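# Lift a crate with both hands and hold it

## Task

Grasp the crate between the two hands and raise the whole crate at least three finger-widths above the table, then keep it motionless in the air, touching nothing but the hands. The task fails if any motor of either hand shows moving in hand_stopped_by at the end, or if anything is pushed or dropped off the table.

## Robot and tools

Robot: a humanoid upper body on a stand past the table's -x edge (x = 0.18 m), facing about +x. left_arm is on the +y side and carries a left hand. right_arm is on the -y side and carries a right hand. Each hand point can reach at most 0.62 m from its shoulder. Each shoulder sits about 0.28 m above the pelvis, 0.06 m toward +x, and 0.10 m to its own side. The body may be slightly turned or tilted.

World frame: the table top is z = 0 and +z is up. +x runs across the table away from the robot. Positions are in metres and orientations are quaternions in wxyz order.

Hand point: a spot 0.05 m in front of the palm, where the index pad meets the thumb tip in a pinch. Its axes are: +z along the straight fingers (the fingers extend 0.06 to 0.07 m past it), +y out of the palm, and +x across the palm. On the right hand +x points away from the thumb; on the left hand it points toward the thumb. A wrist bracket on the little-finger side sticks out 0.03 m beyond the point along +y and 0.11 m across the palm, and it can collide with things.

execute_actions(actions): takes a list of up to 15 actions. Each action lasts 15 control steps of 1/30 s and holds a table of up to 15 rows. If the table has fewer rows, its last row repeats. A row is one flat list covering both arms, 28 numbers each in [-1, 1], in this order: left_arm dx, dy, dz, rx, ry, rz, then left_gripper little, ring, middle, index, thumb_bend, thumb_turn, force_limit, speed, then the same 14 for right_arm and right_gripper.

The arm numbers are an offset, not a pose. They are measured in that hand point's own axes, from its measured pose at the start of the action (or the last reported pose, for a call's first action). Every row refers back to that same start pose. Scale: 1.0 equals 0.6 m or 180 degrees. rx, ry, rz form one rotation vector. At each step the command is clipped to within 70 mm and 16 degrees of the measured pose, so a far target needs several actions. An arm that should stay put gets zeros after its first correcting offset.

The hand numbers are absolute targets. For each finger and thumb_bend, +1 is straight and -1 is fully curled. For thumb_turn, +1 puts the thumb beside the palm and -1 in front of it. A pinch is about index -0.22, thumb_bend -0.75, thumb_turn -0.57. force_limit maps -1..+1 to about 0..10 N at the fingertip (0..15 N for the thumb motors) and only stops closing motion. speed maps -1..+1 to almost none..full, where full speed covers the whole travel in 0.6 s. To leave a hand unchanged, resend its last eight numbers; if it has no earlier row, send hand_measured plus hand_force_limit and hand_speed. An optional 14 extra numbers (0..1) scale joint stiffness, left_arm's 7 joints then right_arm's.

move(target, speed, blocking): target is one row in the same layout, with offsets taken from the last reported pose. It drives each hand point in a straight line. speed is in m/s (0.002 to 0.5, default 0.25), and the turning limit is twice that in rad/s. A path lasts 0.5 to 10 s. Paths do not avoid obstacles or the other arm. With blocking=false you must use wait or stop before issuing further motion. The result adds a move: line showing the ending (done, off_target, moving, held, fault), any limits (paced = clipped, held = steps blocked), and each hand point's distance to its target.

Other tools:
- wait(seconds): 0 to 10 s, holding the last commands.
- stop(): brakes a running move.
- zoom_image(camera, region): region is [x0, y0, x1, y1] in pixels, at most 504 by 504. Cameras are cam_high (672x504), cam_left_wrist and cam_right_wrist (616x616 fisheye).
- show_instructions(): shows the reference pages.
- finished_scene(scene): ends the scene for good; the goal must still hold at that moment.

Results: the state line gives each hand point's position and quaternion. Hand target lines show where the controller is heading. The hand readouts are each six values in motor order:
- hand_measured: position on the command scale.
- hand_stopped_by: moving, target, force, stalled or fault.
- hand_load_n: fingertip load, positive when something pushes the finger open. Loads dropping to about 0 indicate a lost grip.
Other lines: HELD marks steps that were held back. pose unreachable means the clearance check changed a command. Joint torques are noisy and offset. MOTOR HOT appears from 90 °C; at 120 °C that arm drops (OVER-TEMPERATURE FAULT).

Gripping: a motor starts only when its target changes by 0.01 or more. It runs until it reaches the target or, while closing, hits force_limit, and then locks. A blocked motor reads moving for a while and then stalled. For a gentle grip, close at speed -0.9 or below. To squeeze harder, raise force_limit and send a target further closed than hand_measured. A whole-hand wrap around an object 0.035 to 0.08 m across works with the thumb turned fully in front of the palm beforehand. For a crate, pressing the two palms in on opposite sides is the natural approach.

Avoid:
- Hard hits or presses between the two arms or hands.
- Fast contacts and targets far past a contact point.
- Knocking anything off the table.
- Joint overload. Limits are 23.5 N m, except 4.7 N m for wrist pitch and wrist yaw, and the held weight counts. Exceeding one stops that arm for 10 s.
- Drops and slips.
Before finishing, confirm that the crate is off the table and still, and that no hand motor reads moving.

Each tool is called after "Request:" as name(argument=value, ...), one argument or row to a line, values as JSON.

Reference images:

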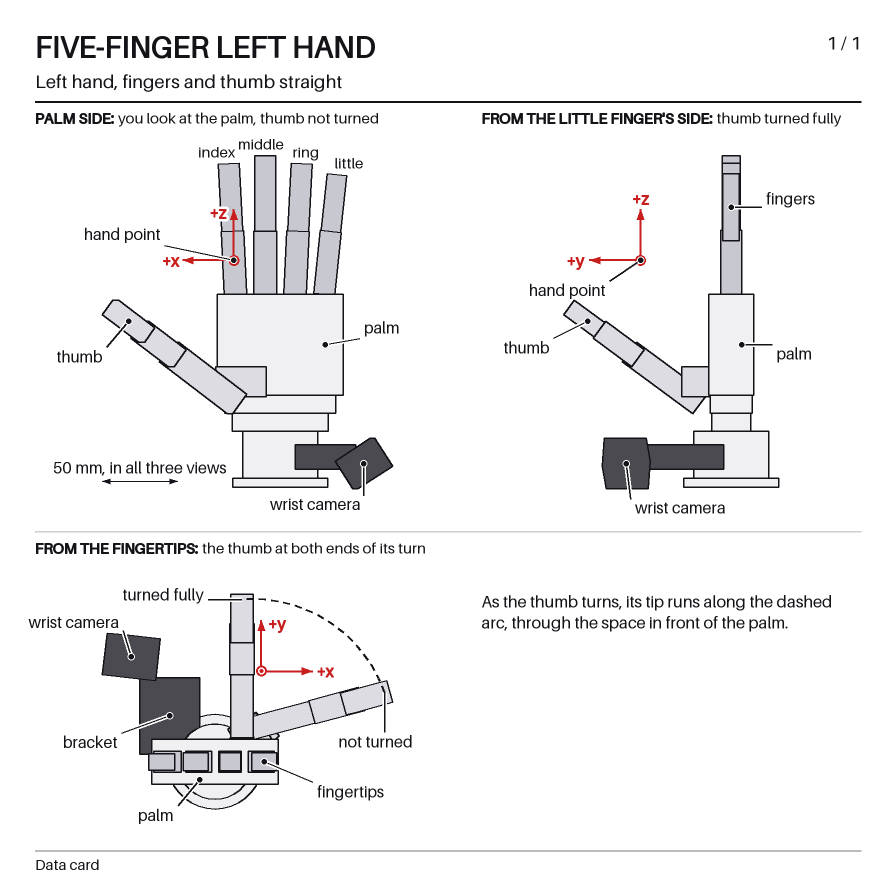

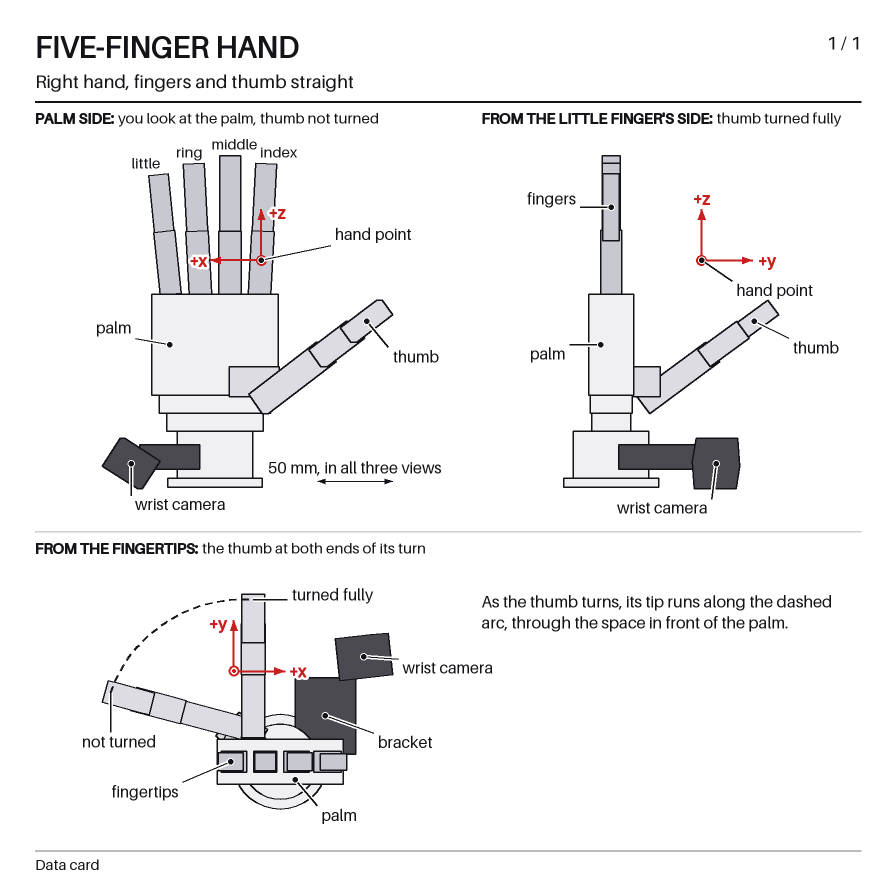

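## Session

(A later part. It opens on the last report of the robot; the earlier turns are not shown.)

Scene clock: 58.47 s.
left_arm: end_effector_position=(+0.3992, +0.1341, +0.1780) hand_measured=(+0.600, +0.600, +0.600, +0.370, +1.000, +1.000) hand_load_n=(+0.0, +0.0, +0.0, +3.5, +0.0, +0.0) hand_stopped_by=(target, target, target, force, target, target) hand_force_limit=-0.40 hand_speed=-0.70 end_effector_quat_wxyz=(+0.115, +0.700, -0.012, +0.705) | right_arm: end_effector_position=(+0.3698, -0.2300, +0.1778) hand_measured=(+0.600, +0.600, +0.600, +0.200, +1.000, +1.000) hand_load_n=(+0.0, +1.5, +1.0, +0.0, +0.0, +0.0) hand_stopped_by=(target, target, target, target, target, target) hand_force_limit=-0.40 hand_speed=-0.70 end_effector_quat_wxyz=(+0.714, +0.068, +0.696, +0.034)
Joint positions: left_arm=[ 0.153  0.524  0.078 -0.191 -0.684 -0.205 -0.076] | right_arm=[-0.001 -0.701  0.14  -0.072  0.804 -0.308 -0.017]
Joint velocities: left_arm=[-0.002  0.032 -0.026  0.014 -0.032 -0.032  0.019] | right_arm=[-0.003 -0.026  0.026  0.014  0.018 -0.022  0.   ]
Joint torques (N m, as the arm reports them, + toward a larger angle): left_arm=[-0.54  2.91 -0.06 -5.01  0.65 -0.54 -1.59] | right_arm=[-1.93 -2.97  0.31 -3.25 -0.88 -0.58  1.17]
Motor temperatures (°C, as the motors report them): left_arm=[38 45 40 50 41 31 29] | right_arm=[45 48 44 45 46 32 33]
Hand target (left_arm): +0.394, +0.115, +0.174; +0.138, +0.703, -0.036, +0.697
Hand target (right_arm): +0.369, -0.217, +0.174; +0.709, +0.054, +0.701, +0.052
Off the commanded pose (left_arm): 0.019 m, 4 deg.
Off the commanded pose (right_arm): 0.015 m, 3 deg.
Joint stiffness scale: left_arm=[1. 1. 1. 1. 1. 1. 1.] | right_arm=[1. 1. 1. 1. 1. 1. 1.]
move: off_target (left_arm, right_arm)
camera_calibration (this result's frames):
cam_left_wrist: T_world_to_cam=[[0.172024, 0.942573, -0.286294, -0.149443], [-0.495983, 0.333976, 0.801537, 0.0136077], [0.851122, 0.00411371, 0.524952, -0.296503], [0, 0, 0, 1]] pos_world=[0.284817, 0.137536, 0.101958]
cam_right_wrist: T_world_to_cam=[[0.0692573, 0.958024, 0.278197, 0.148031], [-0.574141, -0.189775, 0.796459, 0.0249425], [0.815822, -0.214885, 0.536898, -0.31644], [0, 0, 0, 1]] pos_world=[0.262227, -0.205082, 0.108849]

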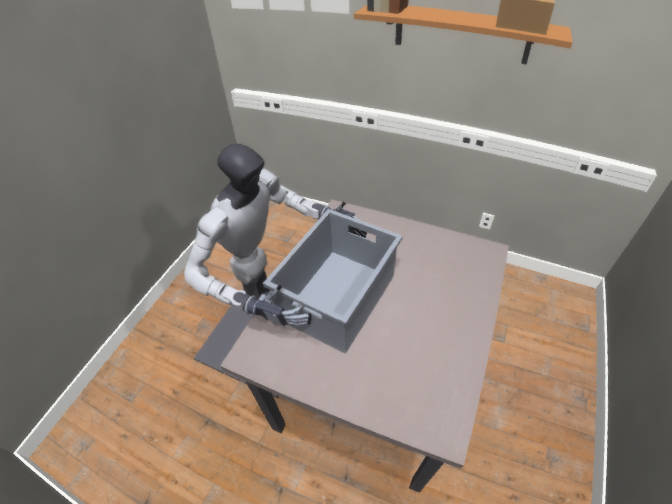

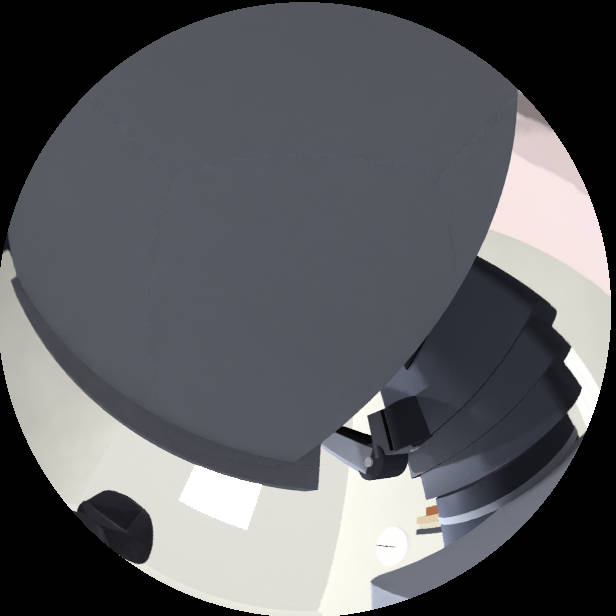

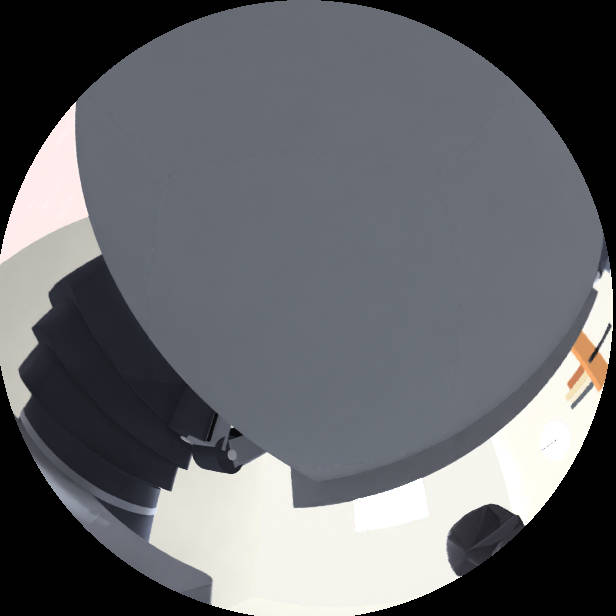

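Left index is too high; lower it.

Request:
move(
  target=[-0.028,-0.004,0,0,0,0,0.8,0.8,0.8,0.45,1,1,-0.4,-0.7,0,0,0,0,0,0,0.8,0.8,0.8,0.25,1,1,-0.4,-0.7],
  speed=0.04,
)

Request:
move(
  target=[0,0.035,0,-0.02,0,0,0.8,0.8,0.8,0.25,1,1,-0.4,-0.7,0.005,0.03,0,-0.02,0,0,0.8,0.8,0.8,0.25,1,1,-0.4,-0.7],
  speed=0.03,
)

Request:
zoom_image(
  camera="cam_high",
  region=[230,180,420,370],
)

Scene clock: 63.47 s.
left_arm: end_effector_position=(+0.3997, +0.1349, +0.1611) hand_measured=(+0.800, +0.800, +0.800, +0.450, +1.000, +1.000) hand_load_n=(+0.0, +0.0, +0.0, +0.0, +0.0, +0.0) hand_stopped_by=(target, target, target, target, target, target) hand_force_limit=-0.40 hand_speed=-0.70 end_effector_quat_wxyz=(+0.115, +0.700, -0.010, +0.704) | right_arm: end_effector_position=(+0.3699, -0.2302, +0.1778) hand_measured=(+0.800, +0.800, +0.800, +0.250, +1.000, +1.000) hand_load_n=(+0.0, +0.0, +0.0, +0.0, +0.0, +0.0) hand_stopped_by=(target, target, target, target, target, target) hand_force_limit=-0.40 hand_speed=-0.70 end_effector_quat_wxyz=(+0.714, +0.068, +0.696, +0.034)
Joint positions: left_arm=[ 0.125  0.487  0.054 -0.078 -0.658 -0.28  -0.119] | right_arm=[-0.001 -0.702  0.141 -0.071  0.805 -0.309 -0.017]
Joint velocities: left_arm=[-0.017  0.005  0.008  0.003 -0.006 -0.011  0.   ] | right_arm=[ 0.003  0.018  0.     0.    -0.008  0.     0.   ]
Joint torques (N m, as the arm reports them, + toward a larger angle): left_arm=[-0.4   2.45  1.6  -3.86  0.39 -0.96 -0.25] | right_arm=[-1.67 -3.2  -1.83 -2.79 -0.76 -0.94  0.11]
Motor temperatures (°C, as the motors report them): left_arm=[38 45 40 51 41 31 30] | right_arm=[45 48 44 45 46 32 33]
Hand target (left_arm): +0.400, +0.133, +0.161; +0.116, +0.700, -0.012, +0.705
Hand target (right_arm): +0.370, -0.230, +0.178; +0.714, +0.068, +0.696, +0.034
Off the commanded pose (left_arm): 0.001 m, 0 deg.
Off the commanded pose (right_arm): 0.000 m, 0 deg.
Joint stiffness scale: left_arm=[1. 1. 1. 1. 1. 1. 1.] | right_arm=[1. 1. 1. 1. 1. 1. 1.]
move: done
camera_calibration (this result's frames):
cam_left_wrist: T_world_to_cam=[[0.168361, 0.942289, -0.28939, -0.153192], [-0.494796, 0.334702, 0.801967, 0.0264818], [0.852544, 0.00816905, 0.522592, -0.288893], [0, 0, 0, 1]] pos_world=[0.285189, 0.137848, 0.0854033]
cam_right_wrist: T_world_to_cam=[[0.0697271, 0.958002, 0.278155, 0.14804], [-0.574376, -0.189421, 0.796374, 0.0250839], [0.815616, -0.215294, 0.537046, -0.316556], [0, 0, 0, 1]] pos_world=[0.262274, -0.205224, 0.108851]

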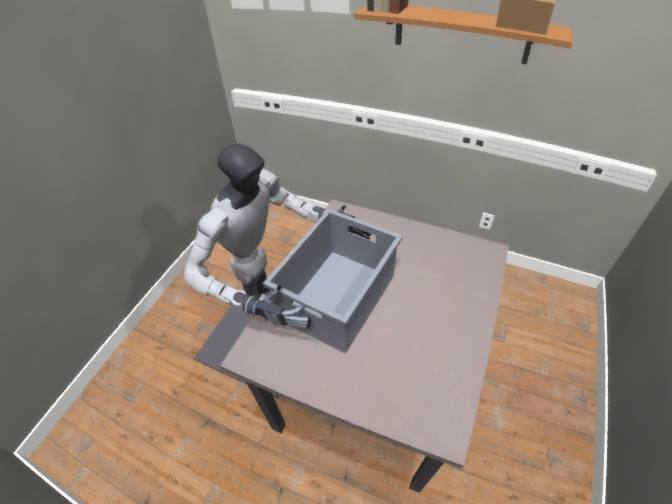

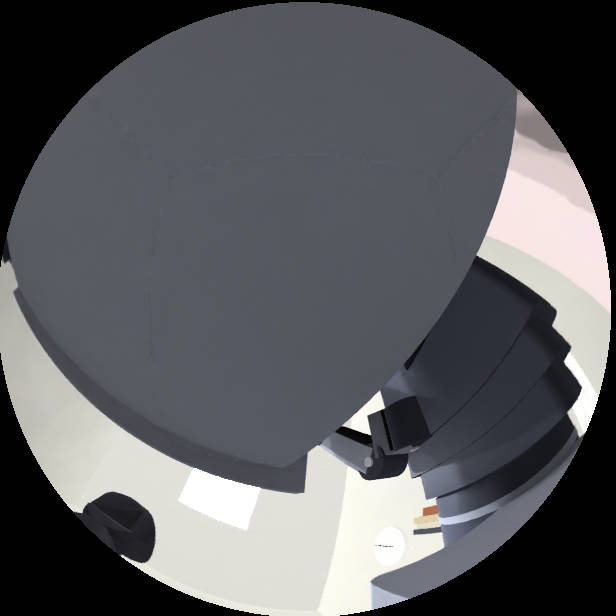

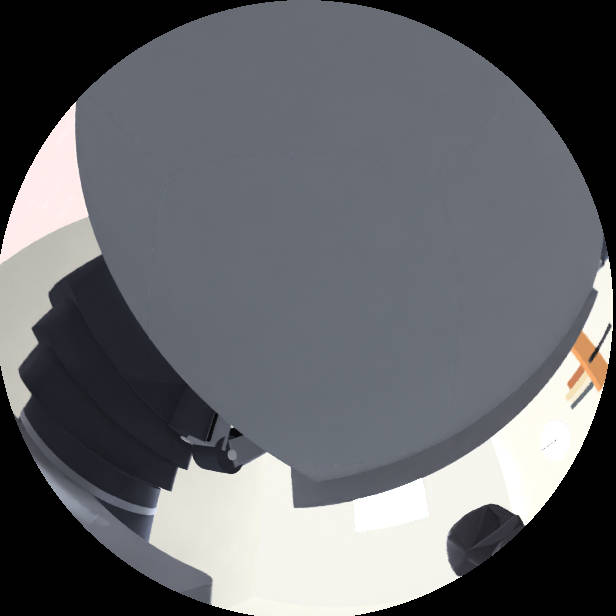

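Scene clock: 64.73 s.
left_arm: end_effector_position=(+0.3986, +0.1283, +0.1618) hand_measured=(+0.800, +0.800, +0.800, +0.250, +1.000, +1.000) hand_load_n=(+0.0, +0.0, +0.0, +0.0, +0.0, +0.5) hand_stopped_by=(target, target, target, target, target, target) hand_force_limit=-0.40 hand_speed=-0.70 end_effector_quat_wxyz=(+0.122, +0.700, -0.014, +0.703) | right_arm: end_effector_position=(+0.3705, -0.2254, +0.1780) hand_measured=(+0.800, +0.800, +0.800, +0.250, +1.000, +1.000) hand_load_n=(+0.0, +0.0, +0.0, +0.0, +0.0, +0.5) hand_stopped_by=(target, target, target, target, target, target) hand_force_limit=-0.40 hand_speed=-0.70 end_effector_quat_wxyz=(+0.717, +0.065, +0.693, +0.043)
Joint positions: left_arm=[ 0.124  0.491  0.034 -0.089 -0.659 -0.28  -0.112] | right_arm=[-0.015 -0.706  0.168 -0.054  0.815 -0.335 -0.009]
Joint velocities: left_arm=[ 0.     0.018 -0.005  0.006  0.002 -0.004  0.006] | right_arm=[-0.006 -0.029  0.029  0.009  0.028 -0.021  0.   ]
Joint torques (N m, as the arm reports them, + toward a larger angle): left_arm=[-0.58  2.39  0.59 -5.47  0.81 -0.72 -0.87] | right_arm=[-2.23 -3.15  0.05 -3.3  -1.17 -0.65  0.9 ]
Motor temperatures (°C, as the motors report them): left_arm=[38 45 40 51 41 31 29] | right_arm=[45 48 44 45 46 32 33]
Hand target (left_arm): +0.396, +0.115, +0.164; +0.136, +0.696, -0.032, +0.704
Hand target (right_arm): +0.370, -0.212, +0.177; +0.715, +0.046, +0.695, +0.056
Off the commanded pose (left_arm): 0.014 m, 3 deg.
Off the commanded pose (right_arm): 0.013 m, 3 deg.
Joint stiffness scale: left_arm=[1. 1. 1. 1. 1. 1. 1.] | right_arm=[1. 1. 1. 1. 1. 1. 1.]
move: off_target (left_arm, right_arm)
camera_calibration (this result's frames):
cam_left_wrist: T_world_to_cam=[[0.183173, 0.937905, -0.294587, -0.15106], [-0.489392, 0.346884, 0.800104, 0.0241443], [0.85261, -0.00238889, 0.522543, -0.286869], [0, 0, 0, 1]] pos_world=[0.284073, 0.132619, 0.0860828]
cam_right_wrist: T_world_to_cam=[[0.0506404, 0.956852, 0.286128, 0.148761], [-0.578701, -0.205384, 0.789255, 0.0254694], [0.813966, -0.205551, 0.54333, -0.314444], [0, 0, 0, 1]] pos_world=[0.263153, -0.201746, 0.108181]

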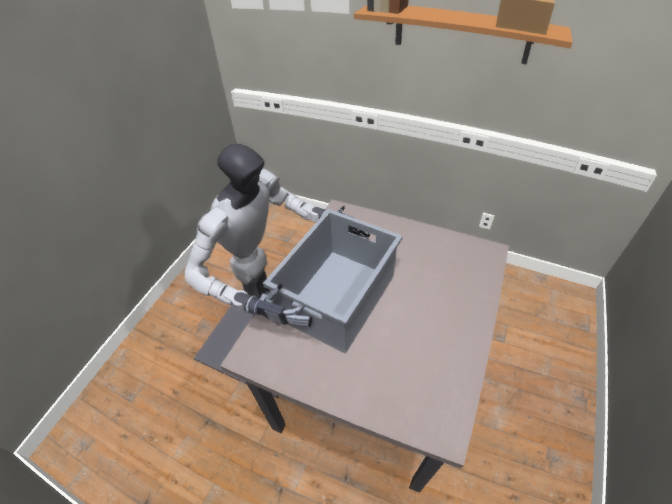

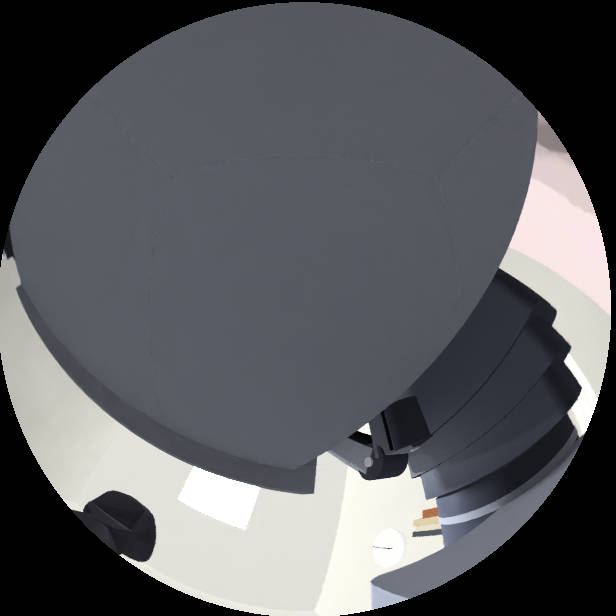

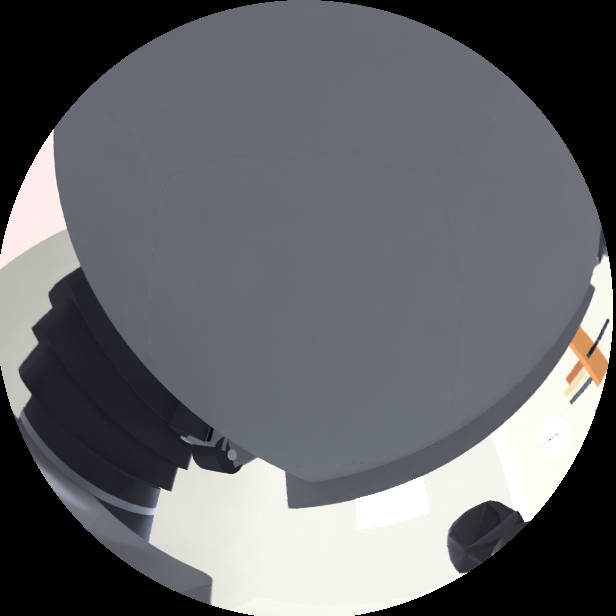

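Region (230, 180, 420, 370) of cam_high's 672x504 image, scaled by 2.653, with more detail than that image has.

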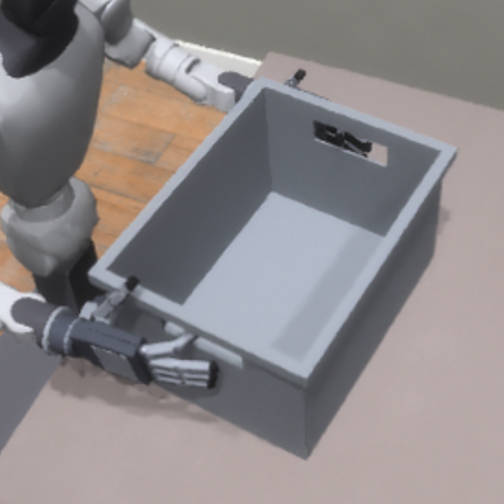

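Request:
move(
  target=[0.04,0.04,0,-0.03,0,0,0.7,0.7,0.7,0.12,1,1,-0.4,-0.7,-0.035,0.04,0,-0.03,0,0,0.7,0.7,0.7,0.12,1,1,-0.4,-0.7],
  speed=0.03,
)

Request:
move(
  target=[0.2,0.07,0,-0.03,0.03,0,0.7,0.7,0.7,0.12,1,1,-0.4,-0.7,-0.2,0.07,0,-0.03,-0.02,0,0.7,0.7,0.7,0.12,1,1,-0.4,-0.7],
  speed=0.05,
)

Request:
zoom_image(
  camera="cam_high",
  region=[210,150,430,370],
)

Scene clock: 71.70 s.
left_arm: end_effector_position=(+0.4015, +0.1313, +0.2069) hand_measured=(+0.700, +0.700, +0.700, +0.120, +1.000, +1.000) hand_load_n=(+9.5, +0.0, +0.0, -1.5, +0.0, +0.0) hand_stopped_by=(target, target, target, target, target, target) hand_force_limit=-0.40 hand_speed=-0.70 end_effector_quat_wxyz=(+0.142, +0.674, -0.003, +0.725) | right_arm: end_effector_position=(+0.3713, -0.2205, +0.1865) hand_measured=(+0.700, +0.700, +0.700, +0.120, +1.000, +1.000) hand_load_n=(+0.0, +2.0, +0.0, +0.0, +0.0, +0.0) hand_stopped_by=(target, target, target, target, target, target) hand_force_limit=-0.40 hand_speed=-0.70 end_effector_quat_wxyz=(+0.703, +0.051, +0.707, +0.055)
Joint positions: left_arm=[ 0.133  0.605  0.036 -0.227 -0.787 -0.259 -0.036] | right_arm=[-0.006 -0.804  0.177 -0.14   0.888 -0.269 -0.04 ]
Joint velocities: left_arm=[ 0.011  0.086 -0.086  0.012 -0.055 -0.087  0.056] | right_arm=[ 0.     0.    -0.008  0.003 -0.005  0.     0.   ]
Joint torques (N m, as the arm reports them, + toward a larger angle): left_arm=[-2.45  2.59  1.46 -9.06 -0.26 -2.03 -2.1 ] | right_arm=[-2.79 -3.29 -1.16 -4.72 -0.97 -1.43  1.32]
Motor temperatures (°C, as the motors report them): left_arm=[39 45 40 52 41 32 30] | right_arm=[45 48 43 45 46 33 34]
Hand target (left_arm): +0.393, +0.111, +0.189; +0.155, +0.694, -0.046, +0.702
Hand target (right_arm): +0.370, -0.205, +0.202; +0.718, +0.031, +0.691, +0.076
Off the commanded pose (left_arm): 0.030 m, 6 deg.
Off the commanded pose (right_arm): 0.022 m, 4 deg.
Joint stiffness scale: left_arm=[1. 1. 1. 1. 1. 1. 1.] | right_arm=[1. 1. 1. 1. 1. 1. 1.]
move: off_target (left_arm, right_arm)
camera_calibration (this result's frames):
cam_left_wrist: T_world_to_cam=[[0.210161, 0.92107, -0.327814, -0.142861], [-0.535038, 0.38899, 0.749947, 0.0116525], [0.818271, 0.0177831, 0.574558, -0.312486], [0, 0, 0, 1]] pos_world=[0.291956, 0.132609, 0.12397]
cam_right_wrist: T_world_to_cam=[[0.0243041, 0.958907, 0.282678, 0.152415], [-0.540815, -0.225202, 0.810434, -0.00214392], [0.84079, -0.172574, 0.513118, -0.315832], [0, 0, 0, 1]] pos_world=[0.260685, -0.201139, 0.120712]

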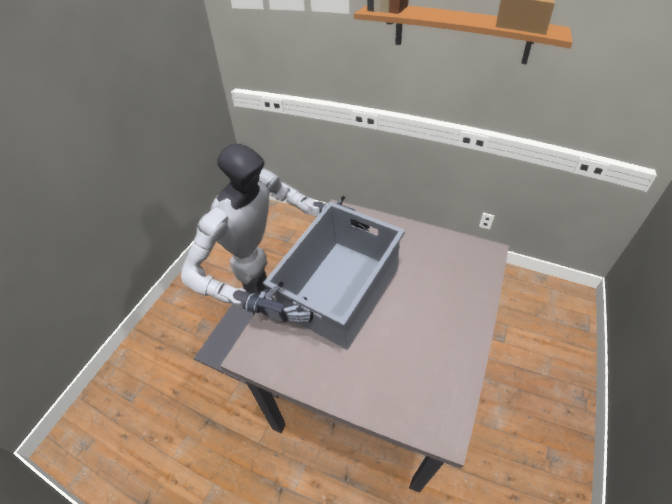

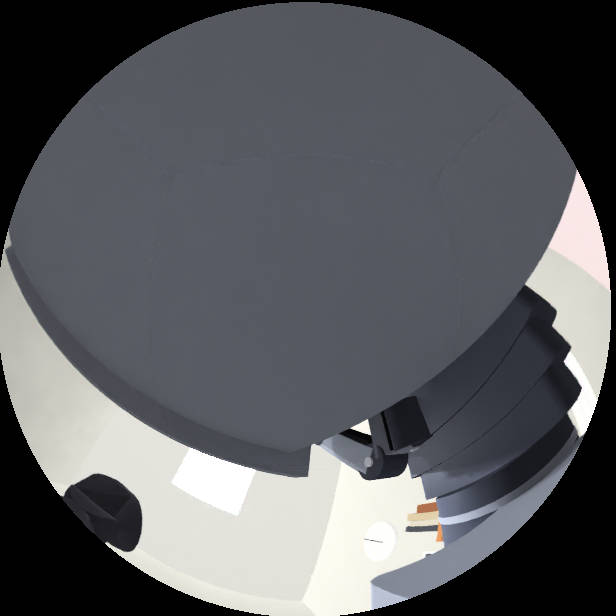

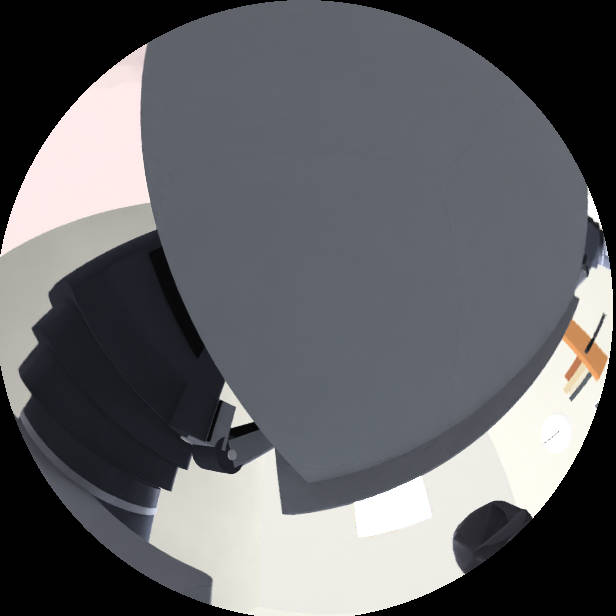

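Scene clock: 74.57 s.
left_arm: end_effector_position=(+0.3945, +0.1500, +0.3345) hand_measured=(+0.700, +0.700, +0.700, +0.120, +1.000, +1.000) hand_load_n=(+0.0, +0.0, +0.0, +4.5, +0.0, +0.0) hand_stopped_by=(target, target, target, target, target, target) hand_force_limit=-0.40 hand_speed=-0.70 end_effector_quat_wxyz=(+0.154, +0.627, +0.033, +0.763) | right_arm: end_effector_position=(+0.3781, -0.2180, +0.3056) hand_measured=(+0.700, +0.700, +0.700, +0.120, +1.000, +1.000) hand_load_n=(+0.0, +3.5, +0.0, -1.0, +0.0, +0.5) hand_stopped_by=(target, target, target, target, target, target) hand_force_limit=-0.40 hand_speed=-0.70 end_effector_quat_wxyz=(+0.719, +0.070, +0.686, +0.082)
Joint positions: left_arm=[ 0.29   1.077  0.225 -0.612 -1.223 -0.321  0.301] | right_arm=[-0.006 -1.259  0.029 -0.52   1.356 -0.2   -0.312]
Joint velocities: left_arm=[ 0.038  0.086 -0.031  0.009 -0.021 -0.096  0.031] | right_arm=[-0.006 -0.043  0.049  0.005  0.02  -0.047 -0.01 ]
Joint torques (N m, as the arm reports them, + toward a larger angle): left_arm=[-1.9   3.99  2.67 -7.73  1.37 -1.33 -2.51] | right_arm=[-4.31 -4.81 -4.48 -4.99 -1.41 -2.13  1.92]
Motor temperatures (°C, as the motors report them): left_arm=[39 45 40 53 41 33 31] | right_arm=[46 48 44 46 46 36 35]
Hand target (left_arm): +0.384, +0.119, +0.330; +0.171, +0.633, -0.029, +0.755
Hand target (right_arm): +0.373, -0.195, +0.311; +0.724, +0.022, +0.683, +0.091
Off the commanded pose (left_arm): 0.036 m, 8 deg.
Off the commanded pose (right_arm): 0.023 m, 6 deg.
Joint stiffness scale: left_arm=[1. 1. 1. 1. 1. 1. 1.] | right_arm=[1. 1. 1. 1. 1. 1. 1.]
move: off_target (left_arm, right_arm)
camera_calibration (this result's frames):
cam_left_wrist: T_world_to_cam=[[0.211587, 0.900482, -0.379951, -0.0968132], [-0.628316, 0.423099, 0.652845, -0.030898], [0.748632, 0.100596, 0.65531, -0.392467], [0, 0, 0, 1]] pos_world=[0.294884, 0.139732, 0.240575]
cam_right_wrist: T_world_to_cam=[[-0.000931615, 0.938566, 0.345098, 0.102258], [-0.581349, -0.281299, 0.763482, -0.0770443], [0.813654, -0.199911, 0.545896, -0.387921], [0, 0, 0, 1]] pos_world=[0.270939, -0.195198, 0.235298]

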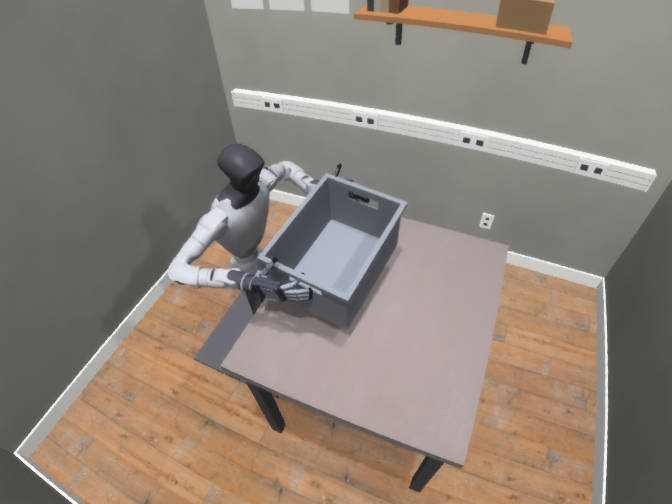

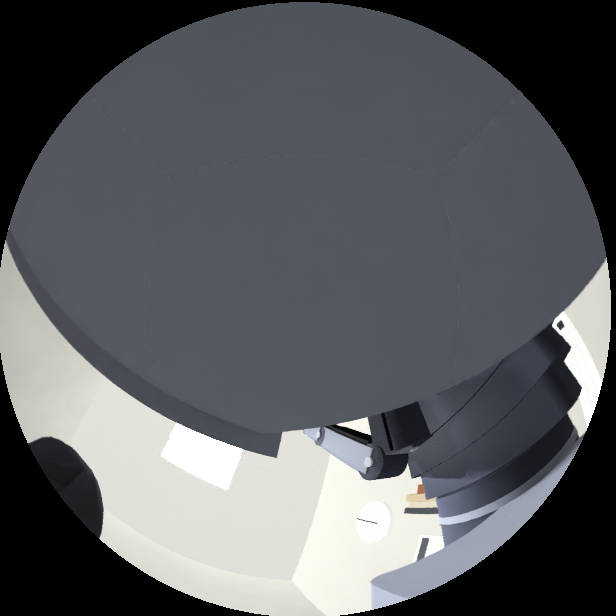

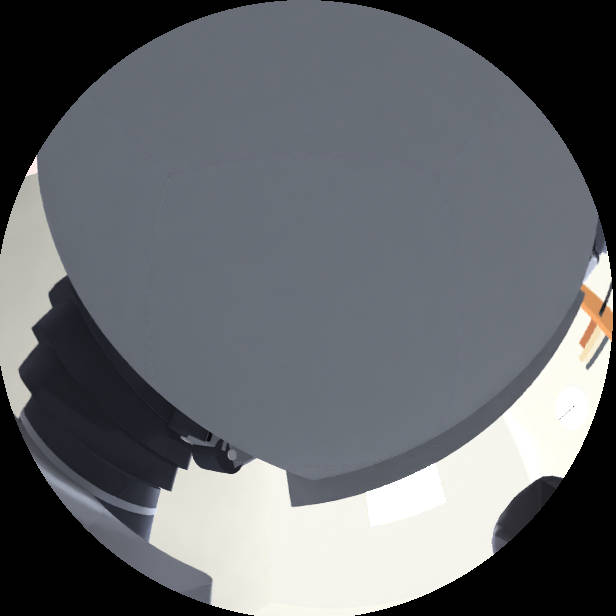

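Region (210, 150, 430, 370) of cam_high's 672x504 image, scaled by 2.291, with more detail than that image has.

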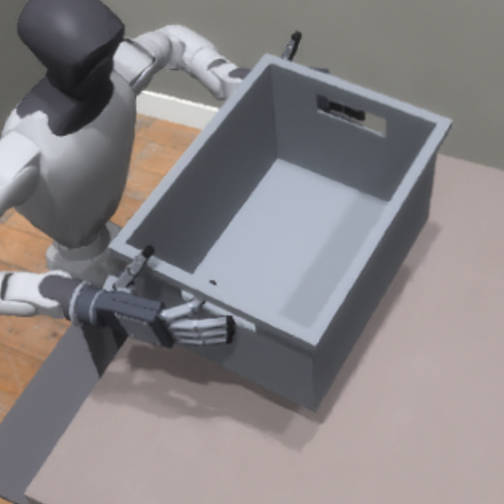

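Left index sits under the lip. Check stability.

Request:
wait(
  seconds=3,
)

Scene clock: 78.77 s.
left_arm: end_effector_position=(+0.3945, +0.1501, +0.3345) hand_measured=(+0.700, +0.700, +0.700, +0.120, +1.000, +1.000) hand_load_n=(+0.0, +0.0, +0.0, +4.5, +0.0, +0.0) hand_stopped_by=(target, target, target, target, target, target) hand_force_limit=-0.40 hand_speed=-0.70 end_effector_quat_wxyz=(+0.154, +0.628, +0.033, +0.762) | right_arm: end_effector_position=(+0.3781, -0.2179, +0.3053) hand_measured=(+0.700, +0.700, +0.700, +0.120, +1.000, +1.000) hand_load_n=(+0.0, +3.5, +0.0, -1.0, +0.0, +0.5) hand_stopped_by=(target, target, target, target, target, target) hand_force_limit=-0.40 hand_speed=-0.70 end_effector_quat_wxyz=(+0.719, +0.070, +0.687, +0.082)
Joint positions: left_arm=[ 0.292  1.082  0.223 -0.612 -1.225 -0.327  0.303] | right_arm=[-0.006 -1.261  0.032 -0.52   1.357 -0.203 -0.313]
Joint velocities: left_arm=[ 0.    -0.005 -0.005 -0.002  0.009  0.     0.   ] | right_arm=[ 0.002 -0.005  0.009 -0.003  0.006  0.     0.   ]
Joint torques (N m, as the arm reports them, + toward a larger angle): left_arm=[-1.88  4.49  2.76 -7.43  1.65 -1.33 -2.51] | right_arm=[-4.29 -4.79 -4.56 -4.99 -1.36 -2.13  1.91]
Motor temperatures (°C, as the motors report them): left_arm=[40 46 41 54 41 34 33] | right_arm=[48 49 45 47 47 40 36]
Hand target (left_arm): +0.384, +0.119, +0.330; +0.171, +0.633, -0.029, +0.755
Hand target (right_arm): +0.373, -0.195, +0.311; +0.724, +0.022, +0.683, +0.091
Off the commanded pose (left_arm): 0.036 m, 8 deg.
Off the commanded pose (right_arm): 0.023 m, 6 deg.
Joint stiffness scale: left_arm=[1. 1. 1. 1. 1. 1. 1.] | right_arm=[1. 1. 1. 1. 1. 1. 1.]
wait: 3.00 s; at rest from the start
camera_calibration (this result's frames):
cam_left_wrist: T_world_to_cam=[[0.211119, 0.900214, -0.380846, -0.0963573], [-0.628044, 0.423487, 0.652855, -0.0310973], [0.748992, 0.101358, 0.65478, -0.392503], [0, 0, 0, 1]] pos_world=[0.294794, 0.139695, 0.240608]
cam_right_wrist: T_world_to_cam=[[-0.000824572, 0.938348, 0.34569, 0.101999], [-0.580297, -0.281981, 0.76403, -0.0774645], [0.814405, -0.199973, 0.544753, -0.387681], [0, 0, 0, 1]] pos_world=[0.270861, -0.19508, 0.235115]

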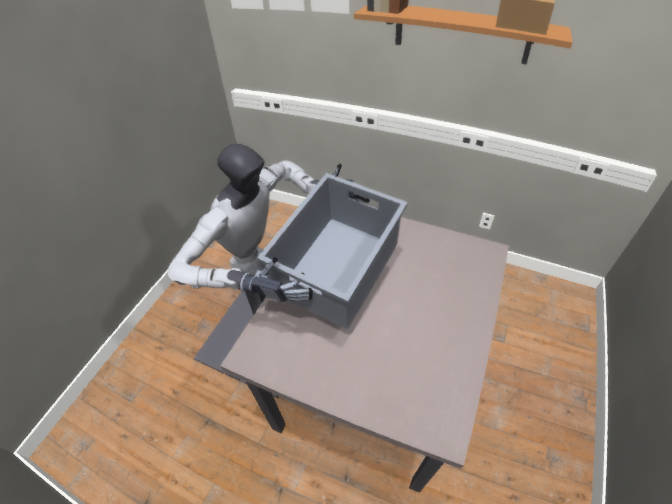

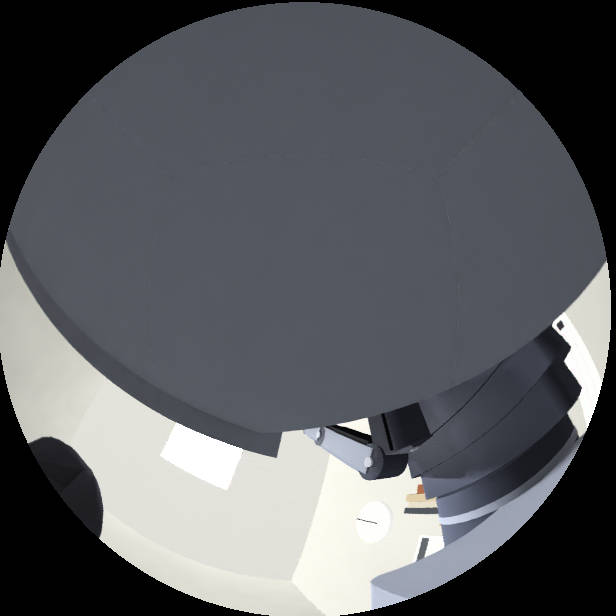

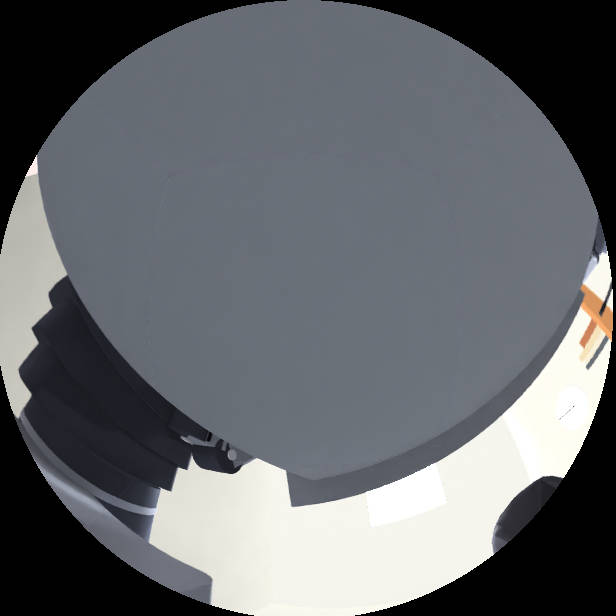

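Request:
finished_scene(
  scene=1,
)

The scene is finished: the task was done.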